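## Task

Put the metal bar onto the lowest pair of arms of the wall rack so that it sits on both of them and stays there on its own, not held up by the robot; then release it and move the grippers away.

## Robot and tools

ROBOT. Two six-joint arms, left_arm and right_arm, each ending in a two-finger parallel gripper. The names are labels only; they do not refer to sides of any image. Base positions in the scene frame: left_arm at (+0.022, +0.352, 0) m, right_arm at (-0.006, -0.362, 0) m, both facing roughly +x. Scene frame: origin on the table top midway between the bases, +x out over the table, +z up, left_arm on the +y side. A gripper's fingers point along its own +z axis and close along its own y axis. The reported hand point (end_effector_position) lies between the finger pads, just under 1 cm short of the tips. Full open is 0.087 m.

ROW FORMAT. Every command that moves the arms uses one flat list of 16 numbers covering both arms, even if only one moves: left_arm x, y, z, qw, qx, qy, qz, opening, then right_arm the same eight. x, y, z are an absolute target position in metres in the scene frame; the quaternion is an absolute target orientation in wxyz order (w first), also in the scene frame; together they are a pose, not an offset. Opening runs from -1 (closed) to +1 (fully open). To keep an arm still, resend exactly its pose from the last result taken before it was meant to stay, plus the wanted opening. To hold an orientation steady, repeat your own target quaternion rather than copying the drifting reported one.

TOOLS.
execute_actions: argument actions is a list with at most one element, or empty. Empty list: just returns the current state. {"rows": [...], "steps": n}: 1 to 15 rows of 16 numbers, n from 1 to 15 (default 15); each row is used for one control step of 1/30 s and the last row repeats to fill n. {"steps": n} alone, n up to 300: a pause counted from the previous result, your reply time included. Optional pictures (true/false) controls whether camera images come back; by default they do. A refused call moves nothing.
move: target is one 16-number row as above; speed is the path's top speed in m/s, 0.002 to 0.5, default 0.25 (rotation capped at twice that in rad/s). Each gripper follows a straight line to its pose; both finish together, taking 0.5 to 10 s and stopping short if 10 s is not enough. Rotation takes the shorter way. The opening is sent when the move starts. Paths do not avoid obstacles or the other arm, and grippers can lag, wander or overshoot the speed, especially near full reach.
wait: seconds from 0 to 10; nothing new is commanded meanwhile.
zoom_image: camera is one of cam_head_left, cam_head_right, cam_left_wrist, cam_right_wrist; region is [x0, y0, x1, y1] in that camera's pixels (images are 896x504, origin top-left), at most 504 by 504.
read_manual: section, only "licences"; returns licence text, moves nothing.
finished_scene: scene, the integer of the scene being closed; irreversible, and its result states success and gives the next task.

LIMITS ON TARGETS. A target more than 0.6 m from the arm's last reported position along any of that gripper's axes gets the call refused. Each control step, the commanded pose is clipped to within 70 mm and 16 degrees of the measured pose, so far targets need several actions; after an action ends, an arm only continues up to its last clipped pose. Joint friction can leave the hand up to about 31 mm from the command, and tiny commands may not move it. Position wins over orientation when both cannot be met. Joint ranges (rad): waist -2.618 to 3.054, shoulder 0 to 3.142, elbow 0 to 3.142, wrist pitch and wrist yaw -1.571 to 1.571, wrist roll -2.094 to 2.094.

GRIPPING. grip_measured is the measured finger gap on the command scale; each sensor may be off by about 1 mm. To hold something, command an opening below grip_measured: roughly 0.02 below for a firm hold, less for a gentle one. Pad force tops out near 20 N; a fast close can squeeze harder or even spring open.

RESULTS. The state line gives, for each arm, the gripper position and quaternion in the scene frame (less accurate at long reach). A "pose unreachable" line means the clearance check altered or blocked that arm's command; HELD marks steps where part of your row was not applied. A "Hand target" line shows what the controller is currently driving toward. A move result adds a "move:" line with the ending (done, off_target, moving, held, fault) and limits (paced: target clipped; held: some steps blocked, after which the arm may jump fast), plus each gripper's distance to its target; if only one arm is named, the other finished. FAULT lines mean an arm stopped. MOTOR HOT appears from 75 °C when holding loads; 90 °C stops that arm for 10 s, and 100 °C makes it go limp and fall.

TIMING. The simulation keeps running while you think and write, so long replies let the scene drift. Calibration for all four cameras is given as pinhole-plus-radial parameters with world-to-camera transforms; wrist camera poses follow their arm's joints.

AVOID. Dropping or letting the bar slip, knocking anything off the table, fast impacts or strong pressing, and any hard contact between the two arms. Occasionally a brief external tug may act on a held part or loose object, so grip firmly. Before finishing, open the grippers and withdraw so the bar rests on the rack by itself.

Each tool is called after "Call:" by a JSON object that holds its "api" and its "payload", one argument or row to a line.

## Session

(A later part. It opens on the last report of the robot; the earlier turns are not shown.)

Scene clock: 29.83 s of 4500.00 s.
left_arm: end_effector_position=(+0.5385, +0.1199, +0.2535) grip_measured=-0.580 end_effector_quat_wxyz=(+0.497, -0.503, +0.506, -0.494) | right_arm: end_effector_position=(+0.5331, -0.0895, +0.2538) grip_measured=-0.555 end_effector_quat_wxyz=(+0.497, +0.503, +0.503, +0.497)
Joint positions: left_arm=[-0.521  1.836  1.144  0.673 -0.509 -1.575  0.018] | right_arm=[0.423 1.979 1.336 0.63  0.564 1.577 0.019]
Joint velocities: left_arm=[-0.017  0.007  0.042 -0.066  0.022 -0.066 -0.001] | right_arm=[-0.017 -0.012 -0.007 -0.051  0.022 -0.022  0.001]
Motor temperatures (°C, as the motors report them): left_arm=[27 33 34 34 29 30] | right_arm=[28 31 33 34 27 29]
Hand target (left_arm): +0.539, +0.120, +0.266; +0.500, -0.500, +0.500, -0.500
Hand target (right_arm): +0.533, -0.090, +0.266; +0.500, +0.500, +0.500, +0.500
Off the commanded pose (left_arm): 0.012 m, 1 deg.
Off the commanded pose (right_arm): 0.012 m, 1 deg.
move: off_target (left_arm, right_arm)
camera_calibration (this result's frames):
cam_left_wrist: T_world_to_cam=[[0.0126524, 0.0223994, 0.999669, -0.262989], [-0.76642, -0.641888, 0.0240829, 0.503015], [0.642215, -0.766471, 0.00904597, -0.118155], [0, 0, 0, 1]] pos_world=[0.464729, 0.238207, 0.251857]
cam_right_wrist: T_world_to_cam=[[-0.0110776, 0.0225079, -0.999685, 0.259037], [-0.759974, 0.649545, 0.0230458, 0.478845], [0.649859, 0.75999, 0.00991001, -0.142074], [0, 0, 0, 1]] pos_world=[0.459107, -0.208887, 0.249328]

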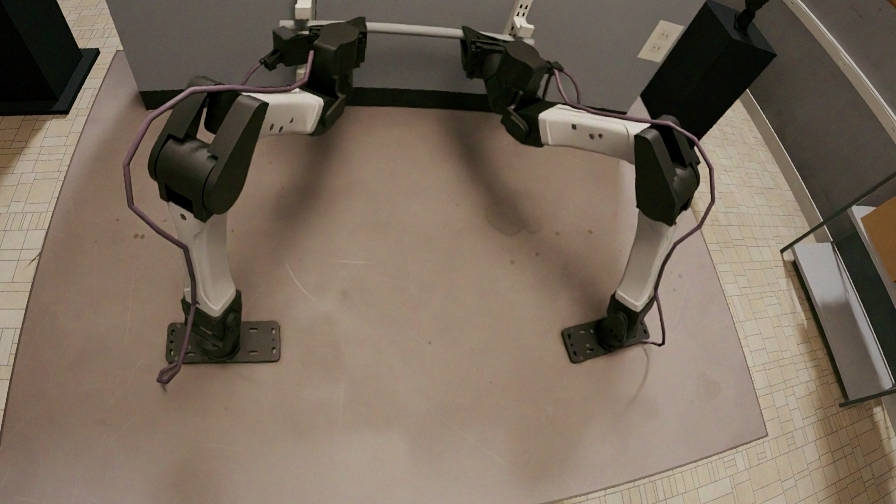

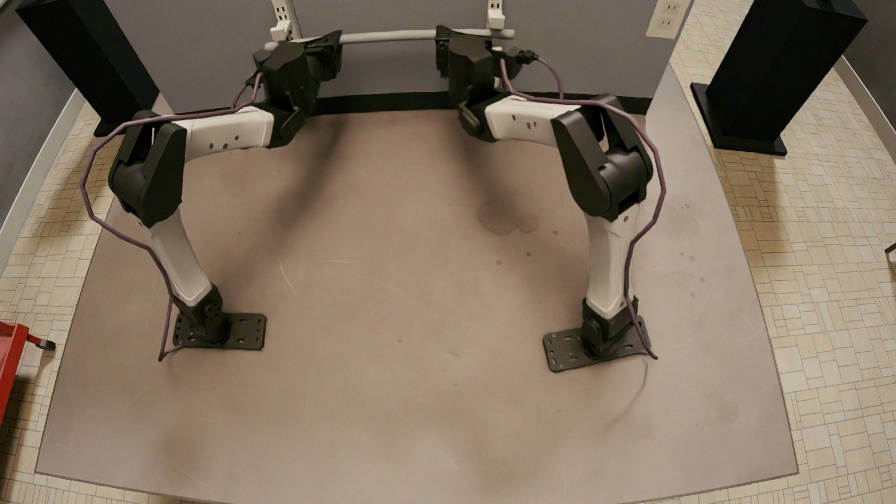

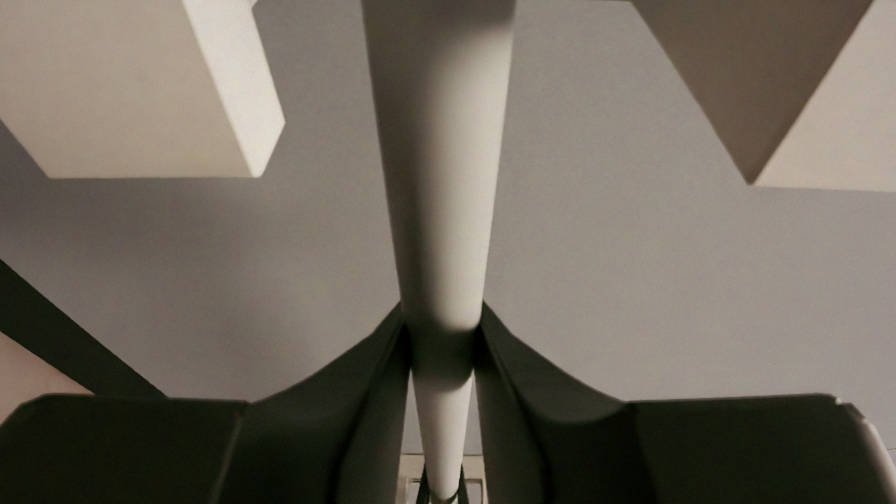

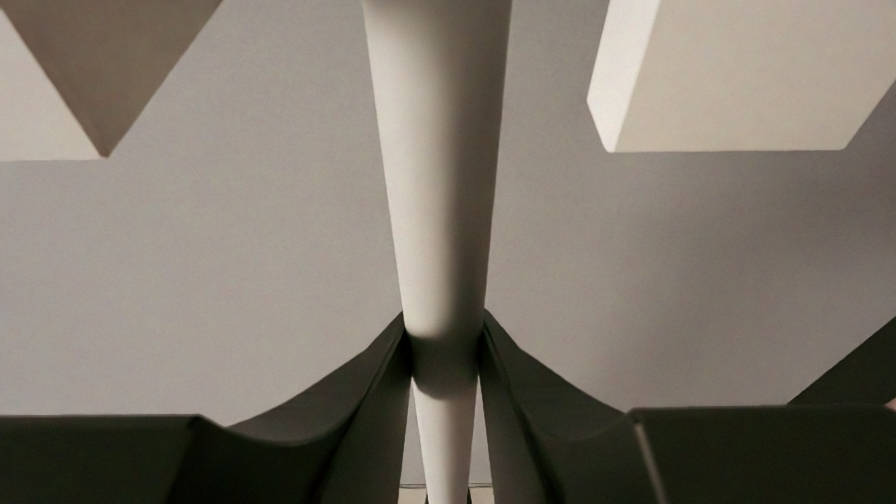

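Call:
{"api": "execute_actions", "payload": {
  "actions": [
    {"rows":[[0.531,0.12,0.273,0.5,-0.5,0.5,-0.5,-0.62,0.525,-0.09,0.273,0.5,0.5,0.5,0.5,-0.6]]}
  ],
  "pictures": false
}}

Call:
{"api": "move", "payload": {
  "target": [0.466,0.12,0.28,0.5,-0.5,0.5,-0.5,-0.62,0.46,-0.09,0.28,0.5,0.5,0.5,0.5,-0.6],
  "speed": 0.07
}}

Call:
{"api": "move", "payload": {
  "target": [0.466,0.12,0.185,0.5,-0.5,0.5,-0.5,-0.62,0.46,-0.09,0.185,0.5,0.5,0.5,0.5,-0.6],
  "speed": 0.1
}}

Scene clock: 35.27 s of 4500.00 s.
left_arm: end_effector_position=(+0.5329, +0.1210, +0.2658) grip_measured=-0.580 end_effector_quat_wxyz=(+0.497, -0.502, +0.504, -0.497) | right_arm: end_effector_position=(+0.5272, -0.0889, +0.2664) grip_measured=-0.555 end_effector_quat_wxyz=(+0.496, +0.501, +0.502, +0.501)
Joint positions: left_arm=[-0.524  1.799  1.144  0.641 -0.51  -1.575  0.018] | right_arm=[0.429 1.945 1.336 0.601 0.564 1.579 0.019]
Joint velocities: left_arm=[ 0.002 -0.012  0.012 -0.051  0.007  0.022 -0.   ] | right_arm=[-0.007  0.002  0.012 -0.051  0.007 -0.022  0.   ]
Motor temperatures (°C, as the motors report them): left_arm=[27 34 35 35 29 30] | right_arm=[28 33 34 34 27 30]
Hand target (left_arm): +0.531, +0.120, +0.273; +0.500, -0.500, +0.500, -0.500
Hand target (right_arm): +0.525, -0.090, +0.273; +0.500, +0.500, +0.500, +0.500
Off the commanded pose (left_arm): 0.008 m, 1 deg.
Off the commanded pose (right_arm): 0.007 m, 1 deg.
Steps of this call (steps 1 to 90: nothing new was sent; then 1.93 s passed at rest; steps 91 to 105: all 15 steps of this action). Readings (end_effector_position):
91: left_arm (+0.5380, +0.1202, +0.2527) | right_arm (+0.5327, -0.0897, +0.2530)
92: left_arm (+0.5371, +0.1202, +0.2536) | right_arm (+0.5319, -0.0895, +0.2538)
94: left_arm (+0.5352, +0.1206, +0.2594) | right_arm (+0.5298, -0.0892, +0.2598)
98: left_arm (+0.5329, +0.1210, +0.2672) | right_arm (+0.5273, -0.0889, +0.2678)
105: the state above

Scene clock: 36.80 s of 4500.00 s.
left_arm: end_effector_position=(+0.4715, +0.1193, +0.2815) grip_measured=-0.580 end_effector_quat_wxyz=(+0.501, -0.500, +0.500, -0.499) | right_arm: end_effector_position=(+0.4659, -0.0886, +0.2809) grip_measured=-0.555 end_effector_quat_wxyz=(+0.497, +0.501, +0.499, +0.503)
Joint positions: left_arm=[-0.621  1.594  0.966  0.626 -0.612 -1.57   0.018] | right_arm=[0.519 1.752 1.136 0.616 0.657 1.578 0.019]
Joint velocities: left_arm=[ 0.007  0.002 -0.017 -0.022  0.066  0.066  0.   ] | right_arm=[-0.002 -0.007 -0.007  0.007 -0.007 -0.007 -0.   ]
Motor temperatures (°C, as the motors report them): left_arm=[27 35 35 35 29 30] | right_arm=[28 34 34 34 27 30]
Hand target (left_arm): +0.466, +0.119, +0.281; +0.500, -0.500, +0.500, -0.500
Hand target (right_arm): +0.460, -0.089, +0.280; +0.501, +0.499, +0.500, +0.500
Off the commanded pose (left_arm): 0.006 m, 0 deg.
Off the commanded pose (right_arm): 0.006 m, 0 deg.
move: done
camera_calibration (this result's frames):
cam_left_wrist: T_world_to_cam=[[-0.00249433, 0.0260181, 0.999658, -0.28339], [-0.765271, -0.643537, 0.0148398, 0.452909], [0.643704, -0.764972, 0.0215161, -0.0802069], [0, 0, 0, 1]] pos_world=[0.39752, 0.237481, 0.278298]
cam_right_wrist: T_world_to_cam=[[-0.000215379, 0.0301891, -0.999544, 0.280881], [-0.76243, 0.64677, 0.0196986, 0.428413], [0.64707, 0.762087, 0.0228778, -0.101522], [0, 0, 0, 1]] pos_world=[0.392388, -0.208196, 0.274637]

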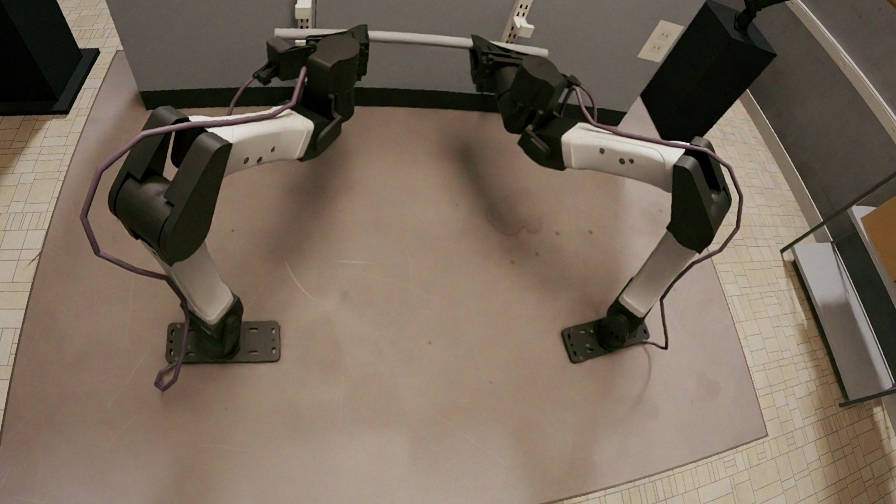

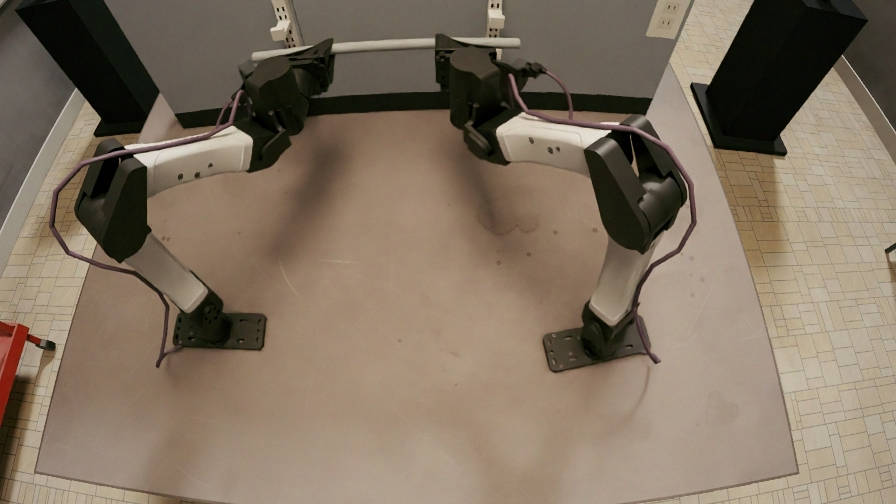

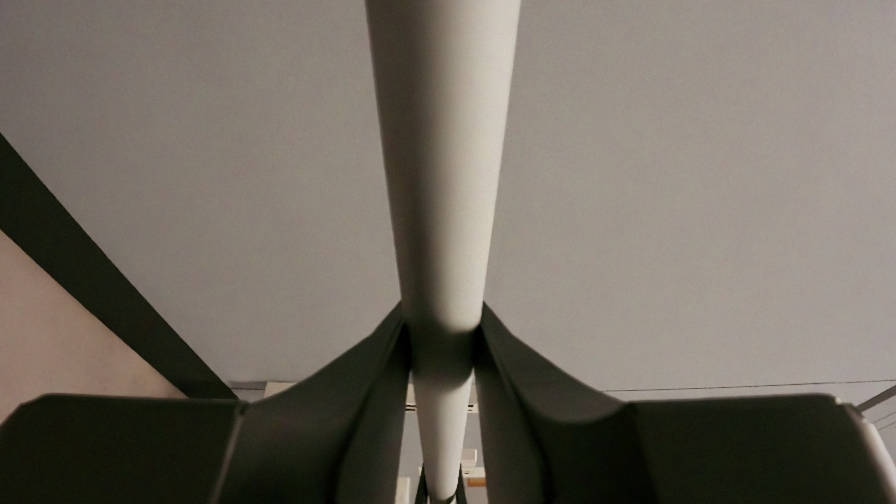

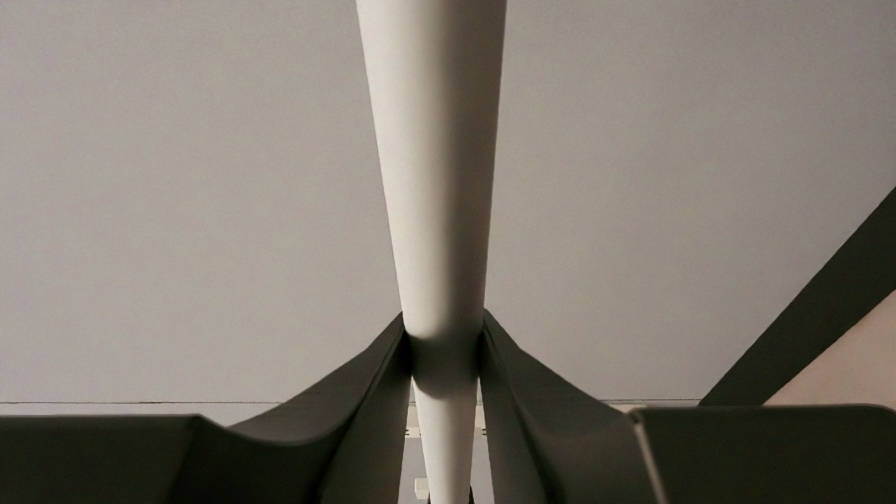

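Scene clock: 38.33 s of 4500.00 s.
left_arm: end_effector_position=(+0.4678, +0.1193, +0.1927) grip_measured=-0.580 end_effector_quat_wxyz=(+0.498, -0.499, +0.499, -0.504) | right_arm: end_effector_position=(+0.4616, -0.0891, +0.1940) grip_measured=-0.555 end_effector_quat_wxyz=(+0.497, +0.497, +0.500, +0.505)
Joint positions: left_arm=[-0.623  1.795  0.763  1.036 -0.604 -1.574  0.018] | right_arm=[0.522 1.921 0.947 0.981 0.653 1.572 0.019]
Joint velocities: left_arm=[-0.022 -0.007  0.002  0.066  0.051 -0.022  0.   ] | right_arm=[-0.002 -0.012  0.002 -0.022 -0.051 -0.022 -0.001]
Motor temperatures (°C, as the motors report them): left_arm=[27 35 35 35 29 30] | right_arm=[28 34 34 34 27 30]
Hand target (left_arm): +0.465, +0.121, +0.185; +0.500, -0.500, +0.500, -0.500
Hand target (right_arm): +0.459, -0.090, +0.185; +0.500, +0.500, +0.500, +0.500
Off the commanded pose (left_arm): 0.008 m, 1 deg.
Off the commanded pose (right_arm): 0.009 m, 1 deg.
move: done
camera_calibration (this result's frames):
cam_left_wrist: T_world_to_cam=[[-0.00751569, 0.0335886, 0.999407, -0.193083], [-0.771456, -0.636092, 0.0155766, 0.453276], [0.636238, -0.770882, 0.0306928, -0.0734866], [0, 0, 0, 1]] pos_world=[0.394986, 0.238161, 0.188164]
cam_right_wrist: T_world_to_cam=[[0.00504819, 0.0283128, -0.999586, 0.19152], [-0.766936, 0.641564, 0.0142988, 0.429805], [0.641703, 0.766547, 0.0249529, -0.0938847], [0, 0, 0, 1]] pos_world=[0.388912, -0.209203, 0.187638]

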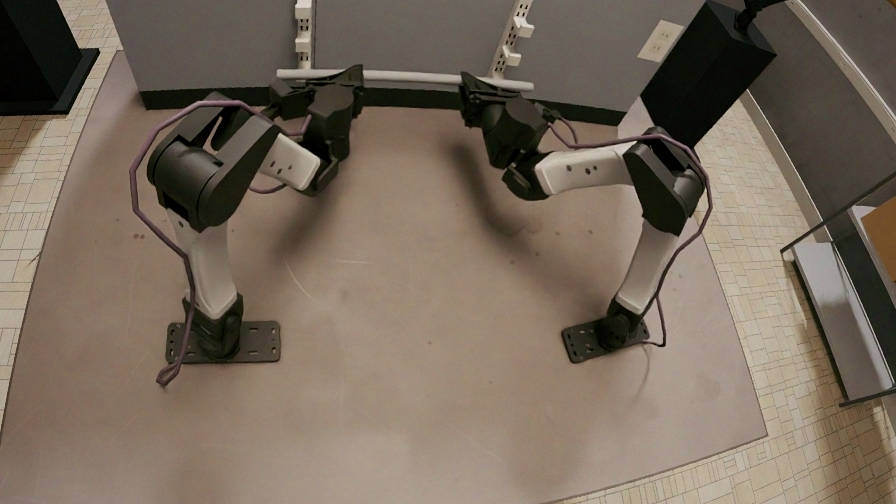

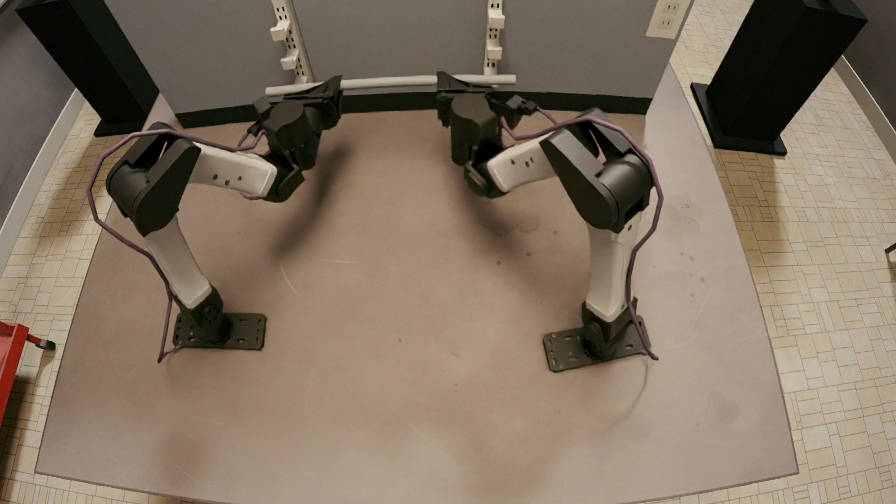

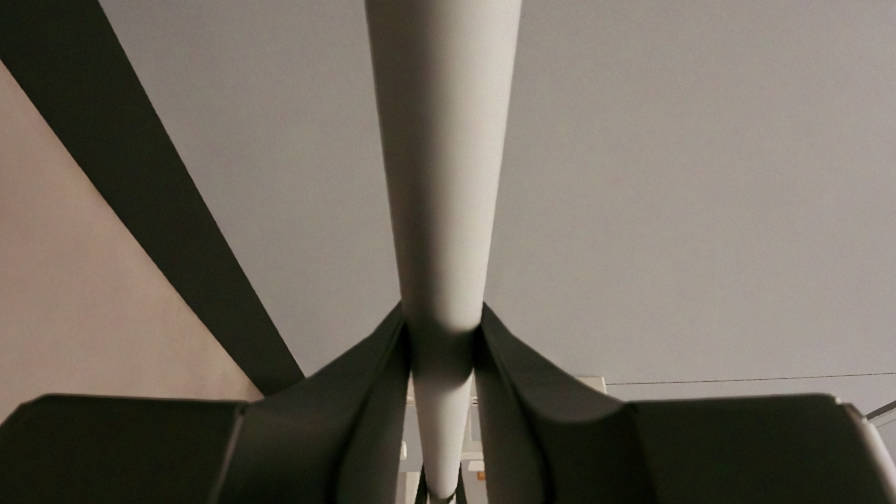

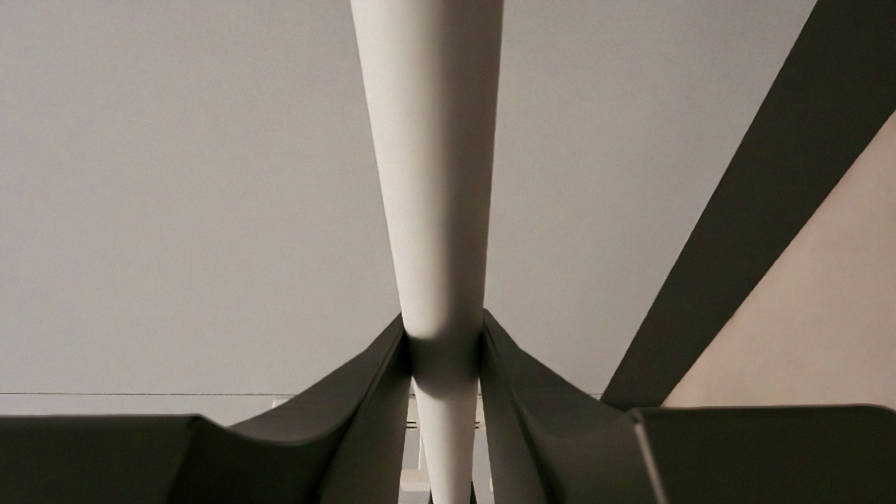

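Call:
{"api": "move", "payload": {
  "target": [0.548,0.12,0.173,0.5,-0.5,0.5,-0.5,-0.62,0.542,-0.09,0.172,0.5,0.5,0.5,0.5,-0.6],
  "speed": 0.06
}}

Call:
{"api": "move", "payload": {
  "target": [0.545,0.12,0.149,0.5,-0.5,0.5,-0.5,-0.62,0.539,-0.09,0.149,0.5,0.5,0.5,0.5,-0.6],
  "speed": 0.03
}}

Scene clock: 43.83 s of 4500.00 s.
left_arm: end_effector_position=(+0.5416, +0.1196, +0.1710) grip_measured=-0.580 end_effector_quat_wxyz=(+0.497, -0.501, +0.501, -0.500) | right_arm: end_effector_position=(+0.5358, -0.0902, +0.1728) grip_measured=-0.555 end_effector_quat_wxyz=(+0.500, +0.501, +0.500, +0.498)
Joint positions: left_arm=[-0.516  2.039  1.021  1.012 -0.502 -1.576  0.018] | right_arm=[0.42  2.151 1.219 0.928 0.564 1.571 0.019]
Joint velocities: left_arm=[-0.007 -0.002 -0.002  0.007  0.007 -0.007 -0.   ] | right_arm=[ 0.007 -0.002  0.007 -0.081 -0.051  0.051 -0.   ]
Motor temperatures (°C, as the motors report them): left_arm=[27 35 35 36 29 30] | right_arm=[28 34 34 35 27 30]
Hand target (left_arm): +0.548, +0.121, +0.172; +0.499, -0.500, +0.500, -0.500
Hand target (right_arm): +0.542, -0.091, +0.172; +0.499, +0.501, +0.500, +0.500
Off the commanded pose (left_arm): 0.007 m, 0 deg.
Off the commanded pose (right_arm): 0.006 m, 0 deg.
After step 90, 0.80 s passed at rest.
move: done
camera_calibration (this result's frames):
cam_left_wrist: T_world_to_cam=[[0.00111457, 0.030469, 0.999535, -0.175223], [-0.768622, -0.639379, 0.0203474, 0.508751], [0.639702, -0.768288, 0.0227065, -0.120425], [0, 0, 0, 1]] pos_world=[0.468268, 0.238103, 0.167524]
cam_right_wrist: T_world_to_cam=[[-0.00263274, 0.022098, -0.999752, 0.173498], [-0.758179, 0.65184, 0.0164045, 0.483589], [0.652041, 0.758034, 0.0150381, -0.144747], [0, 0, 0, 1]] pos_world=[0.461485, -0.209333, 0.167699]

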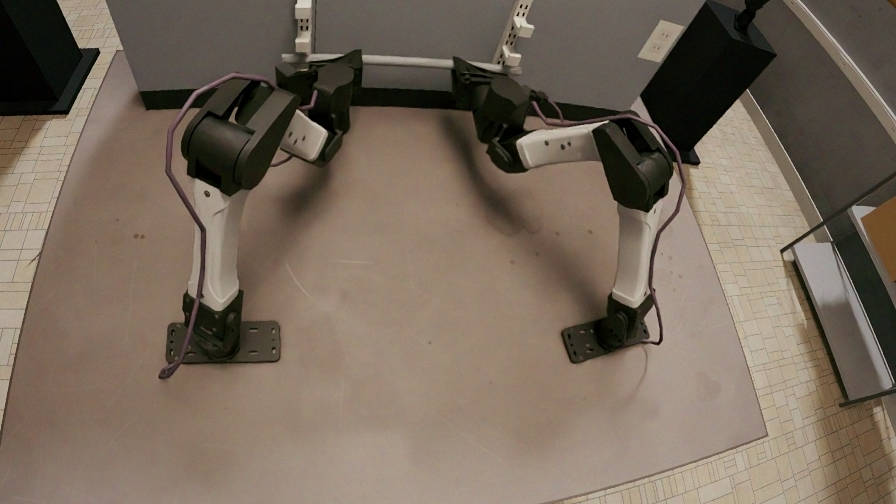

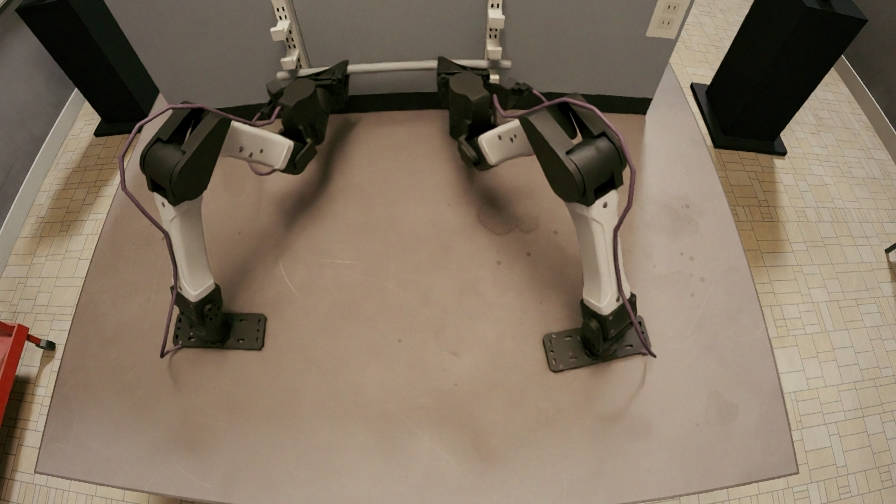

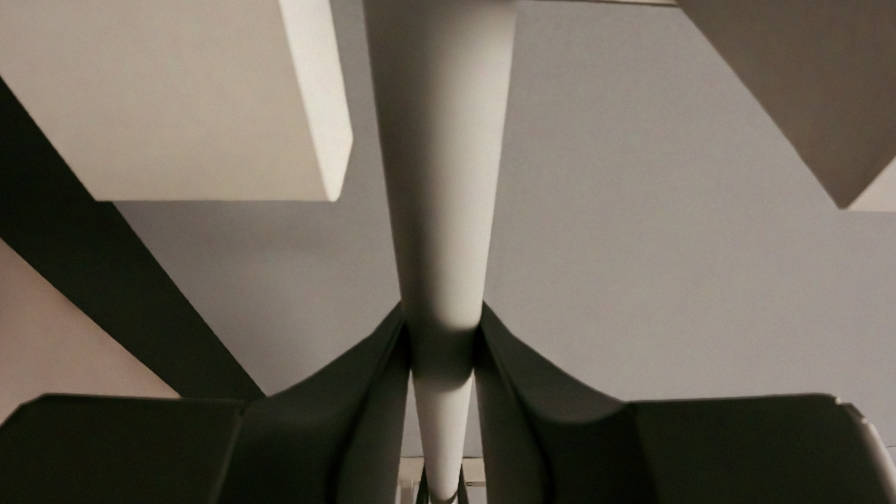

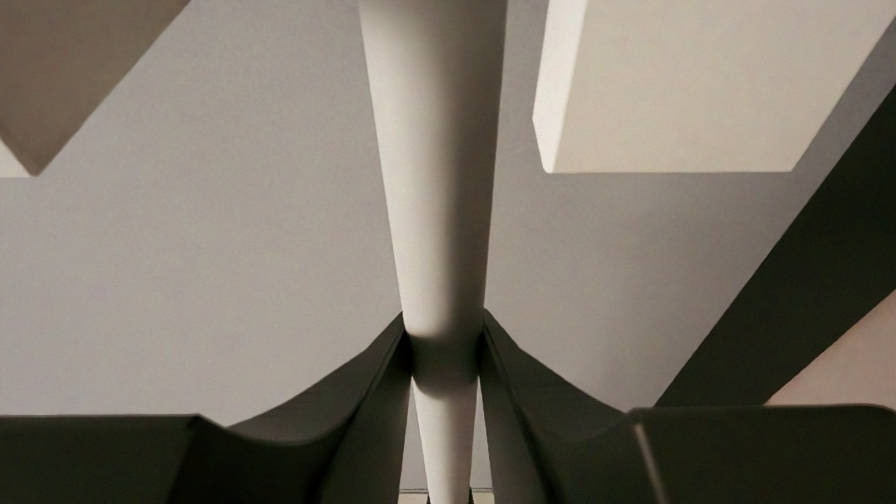

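Scene clock: 44.87 s of 4500.00 s.
left_arm: end_effector_position=(+0.5443, +0.1189, +0.1570) grip_measured=-0.580 end_effector_quat_wxyz=(+0.500, -0.500, +0.497, -0.503) | right_arm: end_effector_position=(+0.5386, -0.0905, +0.1585) grip_measured=-0.555 end_effector_quat_wxyz=(+0.503, +0.502, +0.495, +0.500)
Joint positions: left_arm=[-0.516  2.095  1.021  1.082 -0.506 -1.573  0.018] | right_arm=[0.418 2.2   1.219 0.988 0.568 1.571 0.019]
Joint velocities: left_arm=[-0.012 -0.012  0.012 -0.037 -0.007  0.051  0.   ] | right_arm=[-0.007 -0.002  0.007 -0.037  0.037  0.022  0.   ]
Motor temperatures (°C, as the motors report them): left_arm=[27 35 35 36 29 30] | right_arm=[28 35 34 35 27 30]
Hand target (left_arm): +0.545, +0.120, +0.149; +0.500, -0.500, +0.500, -0.500
Hand target (right_arm): +0.539, -0.090, +0.149; +0.500, +0.500, +0.500, +0.500
Off the commanded pose (left_arm): 0.008 m, 0 deg.
Off the commanded pose (right_arm): 0.010 m, 1 deg.
move: done
camera_calibration (this result's frames):
cam_left_wrist: T_world_to_cam=[[-0.0103678, 0.0336724, 0.999379, -0.155336], [-0.766125, -0.642546, 0.0137015, 0.510737], [0.642608, -0.765507, 0.032459, -0.125752], [0, 0, 0, 1]] pos_world=[0.470487, 0.237139, 0.152324]
cam_right_wrist: T_world_to_cam=[[0.00623076, 0.027561, -0.999601, 0.154984], [-0.754567, 0.656087, 0.0133862, 0.485114], [0.656194, 0.754182, 0.0248845, -0.150248], [0, 0, 0, 1]] pos_world=[0.463677, -0.209235, 0.152168]

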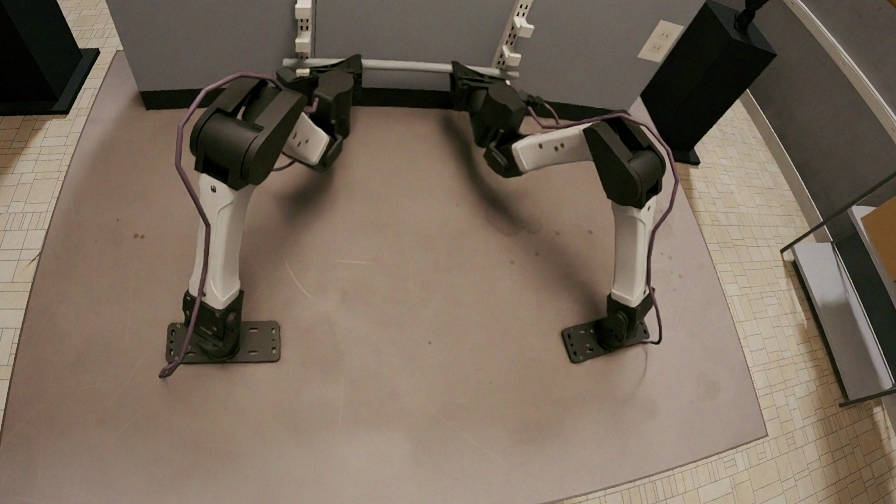

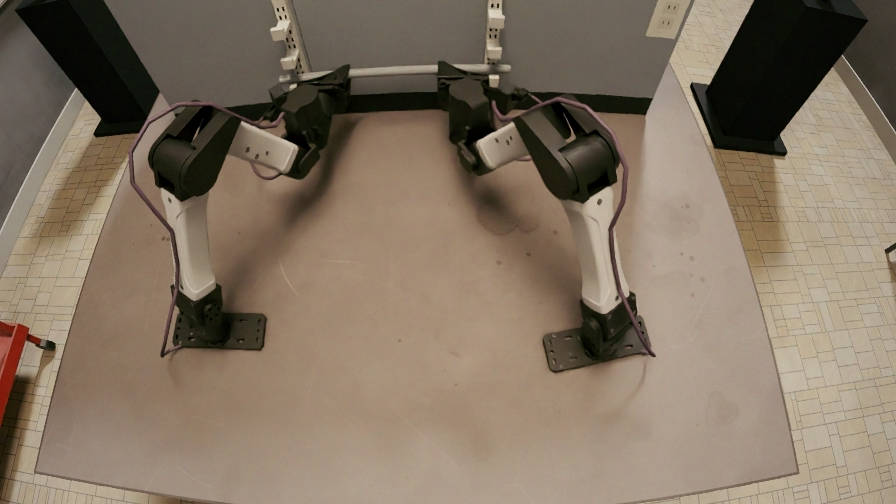

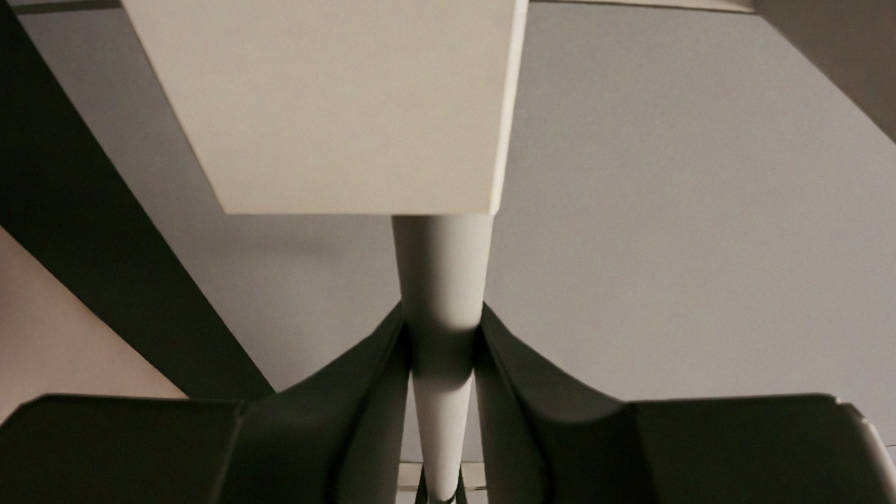

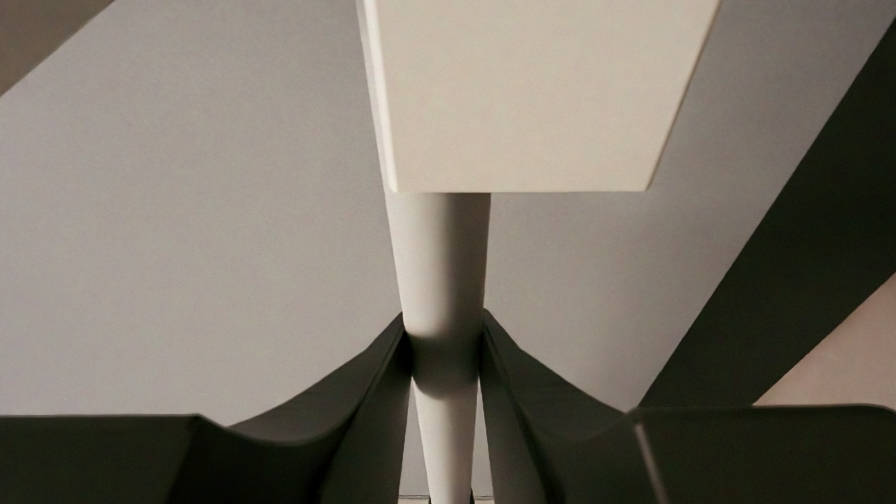

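Call:
{"api": "move", "payload": {
  "target": [0.545,0.12,0.149,0.5,-0.5,0.5,-0.5,0.3,0.539,-0.09,0.149,0.5,0.5,0.5,0.5,0.3]
}}

Call:
{"api": "move", "payload": {
  "target": [0.43,0.13,0.16,0.5,-0.5,0.5,-0.5,0.3,0.43,-0.1,0.16,0.5,0.5,0.5,0.5,0.3],
  "speed": 0.2
}}

Call:
{"api": "finished_scene", "payload": {
  "scene": 1
}}

Scene clock: 50.03 s of 4500.00 s.
left_arm: end_effector_position=(+0.5443, +0.1189, +0.1593) grip_measured=+0.300 end_effector_quat_wxyz=(+0.501, -0.499, +0.494, -0.506) | right_arm: end_effector_position=(+0.5386, -0.0905, +0.1618) grip_measured=+0.300 end_effector_quat_wxyz=(+0.504, +0.501, +0.491, +0.505)
Joint positions: left_arm=[-0.516  2.096  1.021  1.092 -0.506 -1.573  0.057] | right_arm=[0.418 2.2   1.219 1.001 0.568 1.571 0.057]
Joint velocities: left_arm=[ 0.007 -0.022  0.012 -0.022  0.066 -0.095  0.   ] | right_arm=[-0.017  0.002 -0.002  0.095  0.022 -0.022  0.   ]
Motor temperatures (°C, as the motors report them): left_arm=[27 36 35 37 29 30] | right_arm=[28 36 34 36 27 30]
Hand target (left_arm): +0.545, +0.120, +0.149; +0.500, -0.500, +0.500, -0.500
Hand target (right_arm): +0.539, -0.090, +0.149; +0.500, +0.500, +0.500, +0.500
Off the commanded pose (left_arm): 0.010 m, 1 deg.
Off the commanded pose (right_arm): 0.013 m, 1 deg.
After step 90, 1.47 s passed at rest.
move: off_target (right_arm)
camera_calibration (this result's frames):
cam_left_wrist: T_world_to_cam=[[-0.0187083, 0.0379006, 0.999106, -0.153486], [-0.766221, -0.642499, 0.0100254, 0.511334], [0.642305, -0.765349, 0.0410603, -0.127036], [0, 0, 0, 1]] pos_world=[0.470519, 0.237122, 0.153439]
cam_right_wrist: T_world_to_cam=[[0.0175453, 0.0346355, -0.999246, 0.152736], [-0.754696, 0.656006, 0.00948686, 0.485751], [0.65584, 0.753961, 0.0376491, -0.15218], [0, 0, 0, 1]] pos_world=[0.46372, -0.209207, 0.153742]

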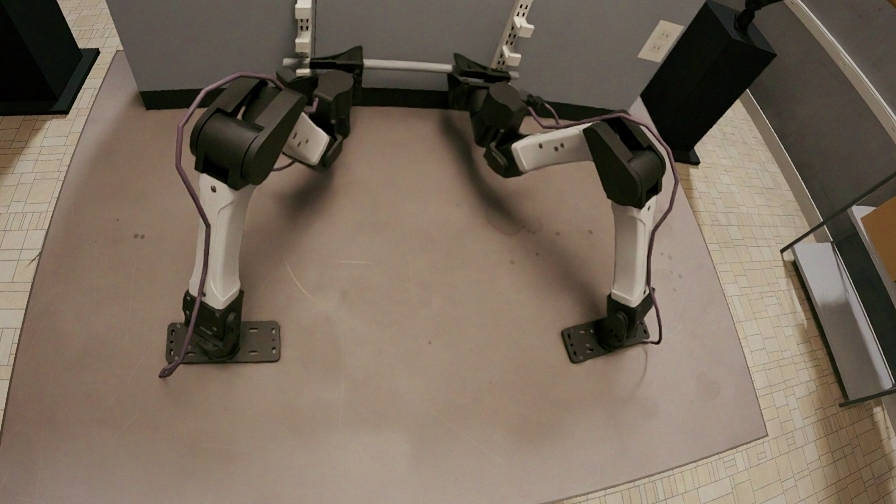

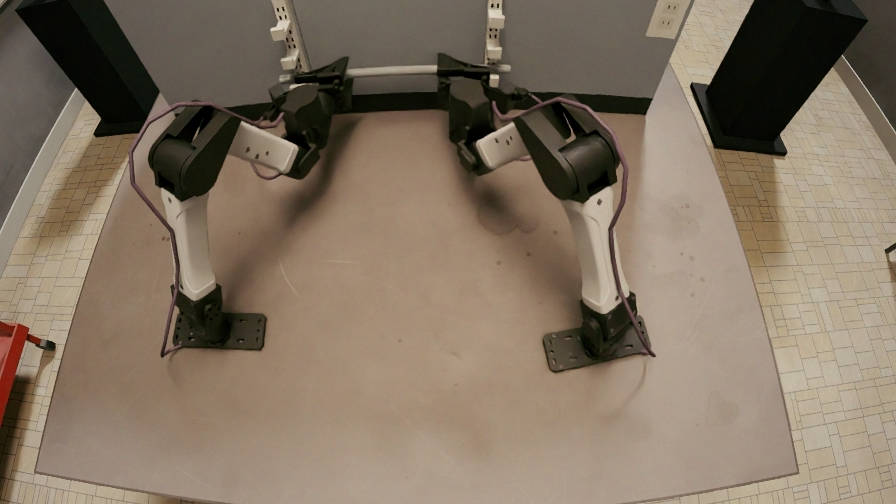

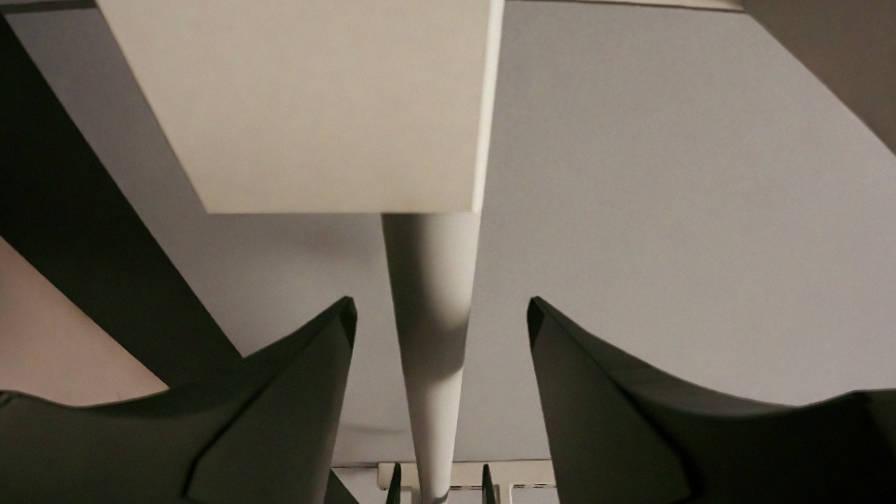

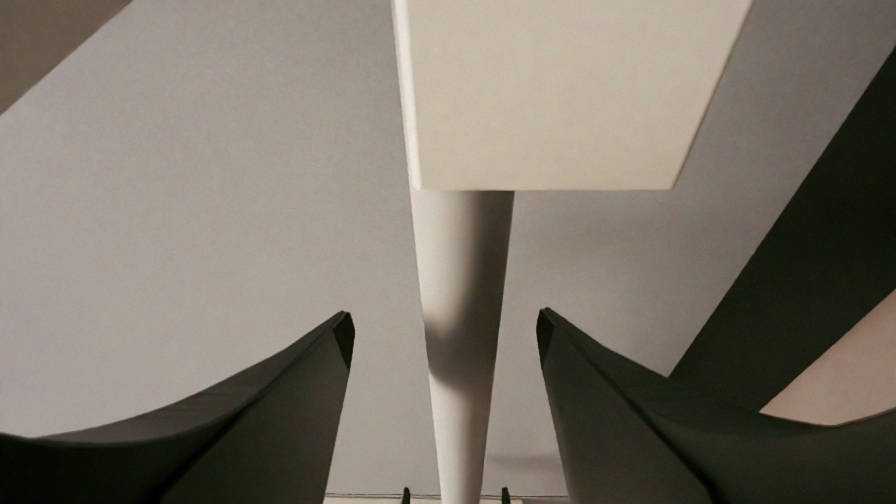

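Scene clock: 51.13 s of 4500.00 s.
left_arm: end_effector_position=(+0.4358, +0.1272, +0.1661) grip_measured=+0.300 end_effector_quat_wxyz=(+0.500, -0.500, +0.495, -0.505) | right_arm: end_effector_position=(+0.4349, -0.0963, +0.1608) grip_measured=+0.300 end_effector_quat_wxyz=(+0.498, +0.498, +0.500, +0.503)
Joint positions: left_arm=[-0.667  1.808  0.605  1.217 -0.656 -1.573  0.057] | right_arm=[0.555 1.95  0.801 1.152 0.689 1.571 0.057]
Joint velocities: left_arm=[-0.002 -0.002 -0.017  0.007 -0.007 -0.007 -0.001] | right_arm=[-0.002 -0.007 -0.007 -0.022 -0.007  0.081  0.   ]
Motor temperatures (°C, as the motors report them): left_arm=[27 36 35 37 29 30] | right_arm=[28 36 34 36 27 30]
Hand target (left_arm): +0.430, +0.129, +0.161; +0.501, -0.499, +0.500, -0.500
Hand target (right_arm): +0.430, -0.099, +0.161; +0.501, +0.499, +0.500, +0.500
Off the commanded pose (left_arm): 0.009 m, 1 deg.
Off the commanded pose (right_arm): 0.006 m, 0 deg.
move: done
camera_calibration (this result's frames):
cam_left_wrist: T_world_to_cam=[[-0.0142789, 0.0376922, 0.999187, -0.164572], [-0.76667, -0.641904, 0.0132583, 0.432988], [0.641882, -0.765858, 0.0380631, -0.0505784], [0, 0, 0, 1]] pos_world=[0.362074, 0.245404, 0.160623]
cam_right_wrist: T_world_to_cam=[[0.00264684, 0.0261455, -0.999655, 0.159513], [-0.764938, 0.643933, 0.0148164, 0.413726], [0.644098, 0.764635, 0.0217041, -0.0711264], [0, 0, 0, 1]] pos_world=[0.361865, -0.216197, 0.154872]

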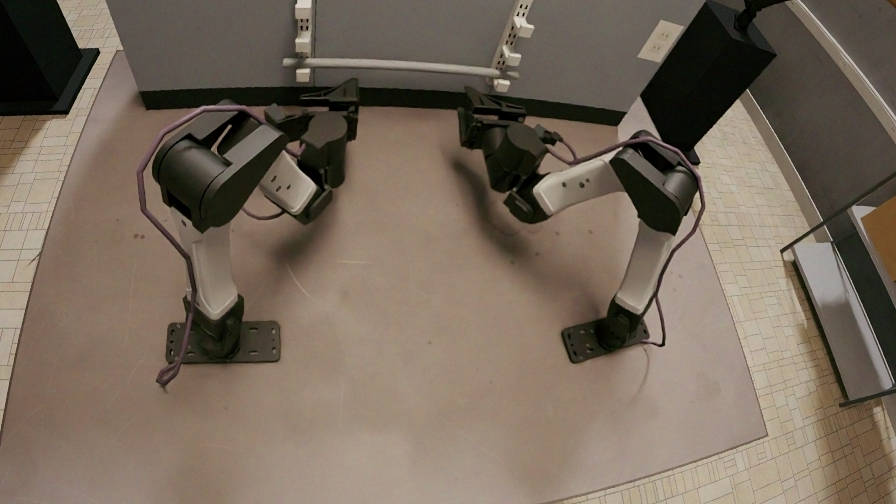

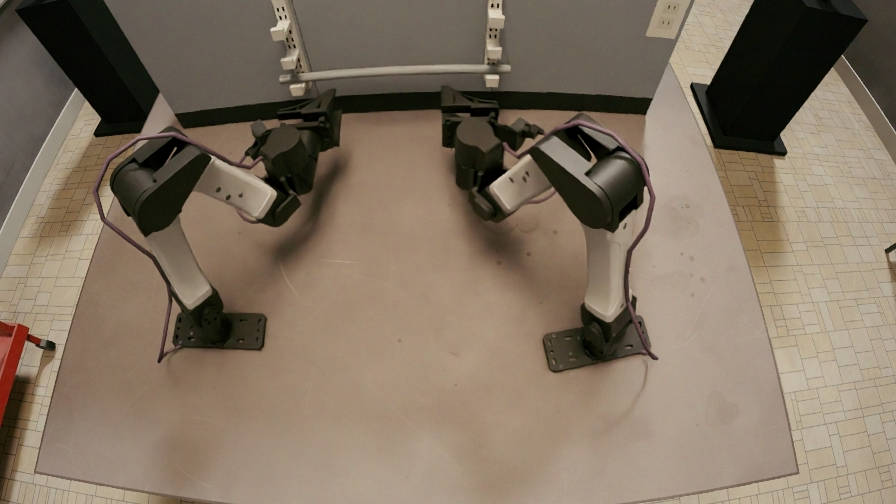

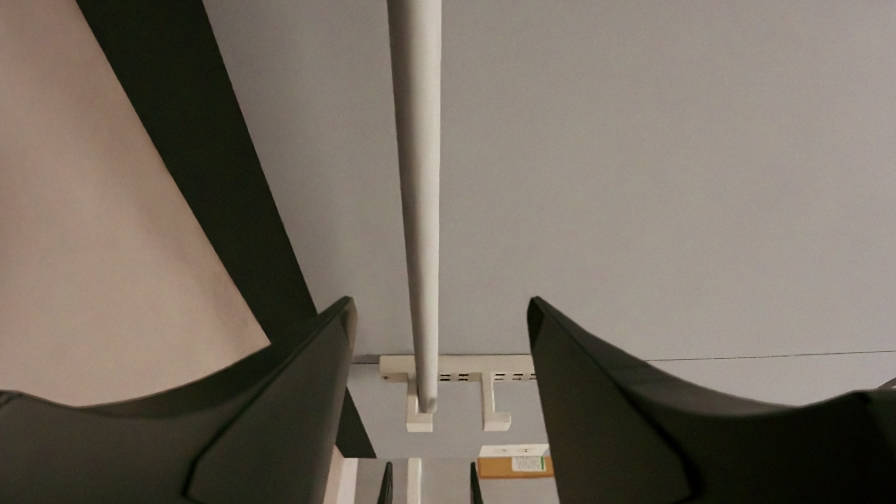

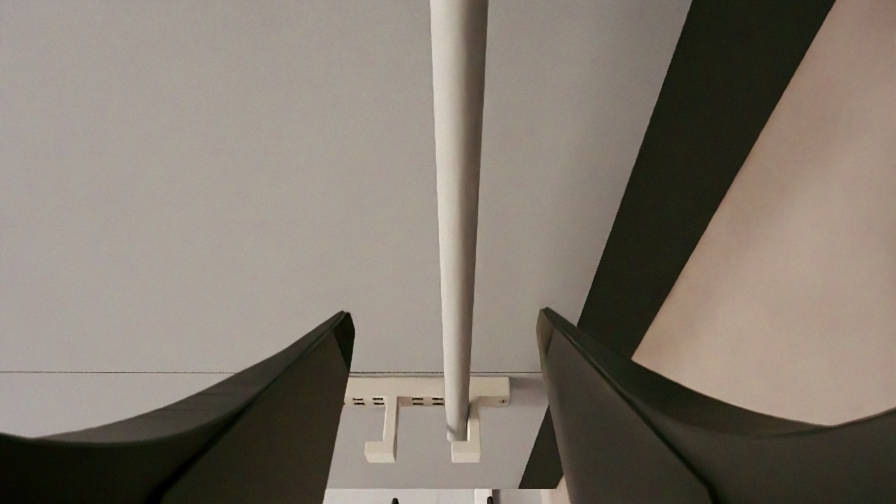

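The scene is finished: the task was done.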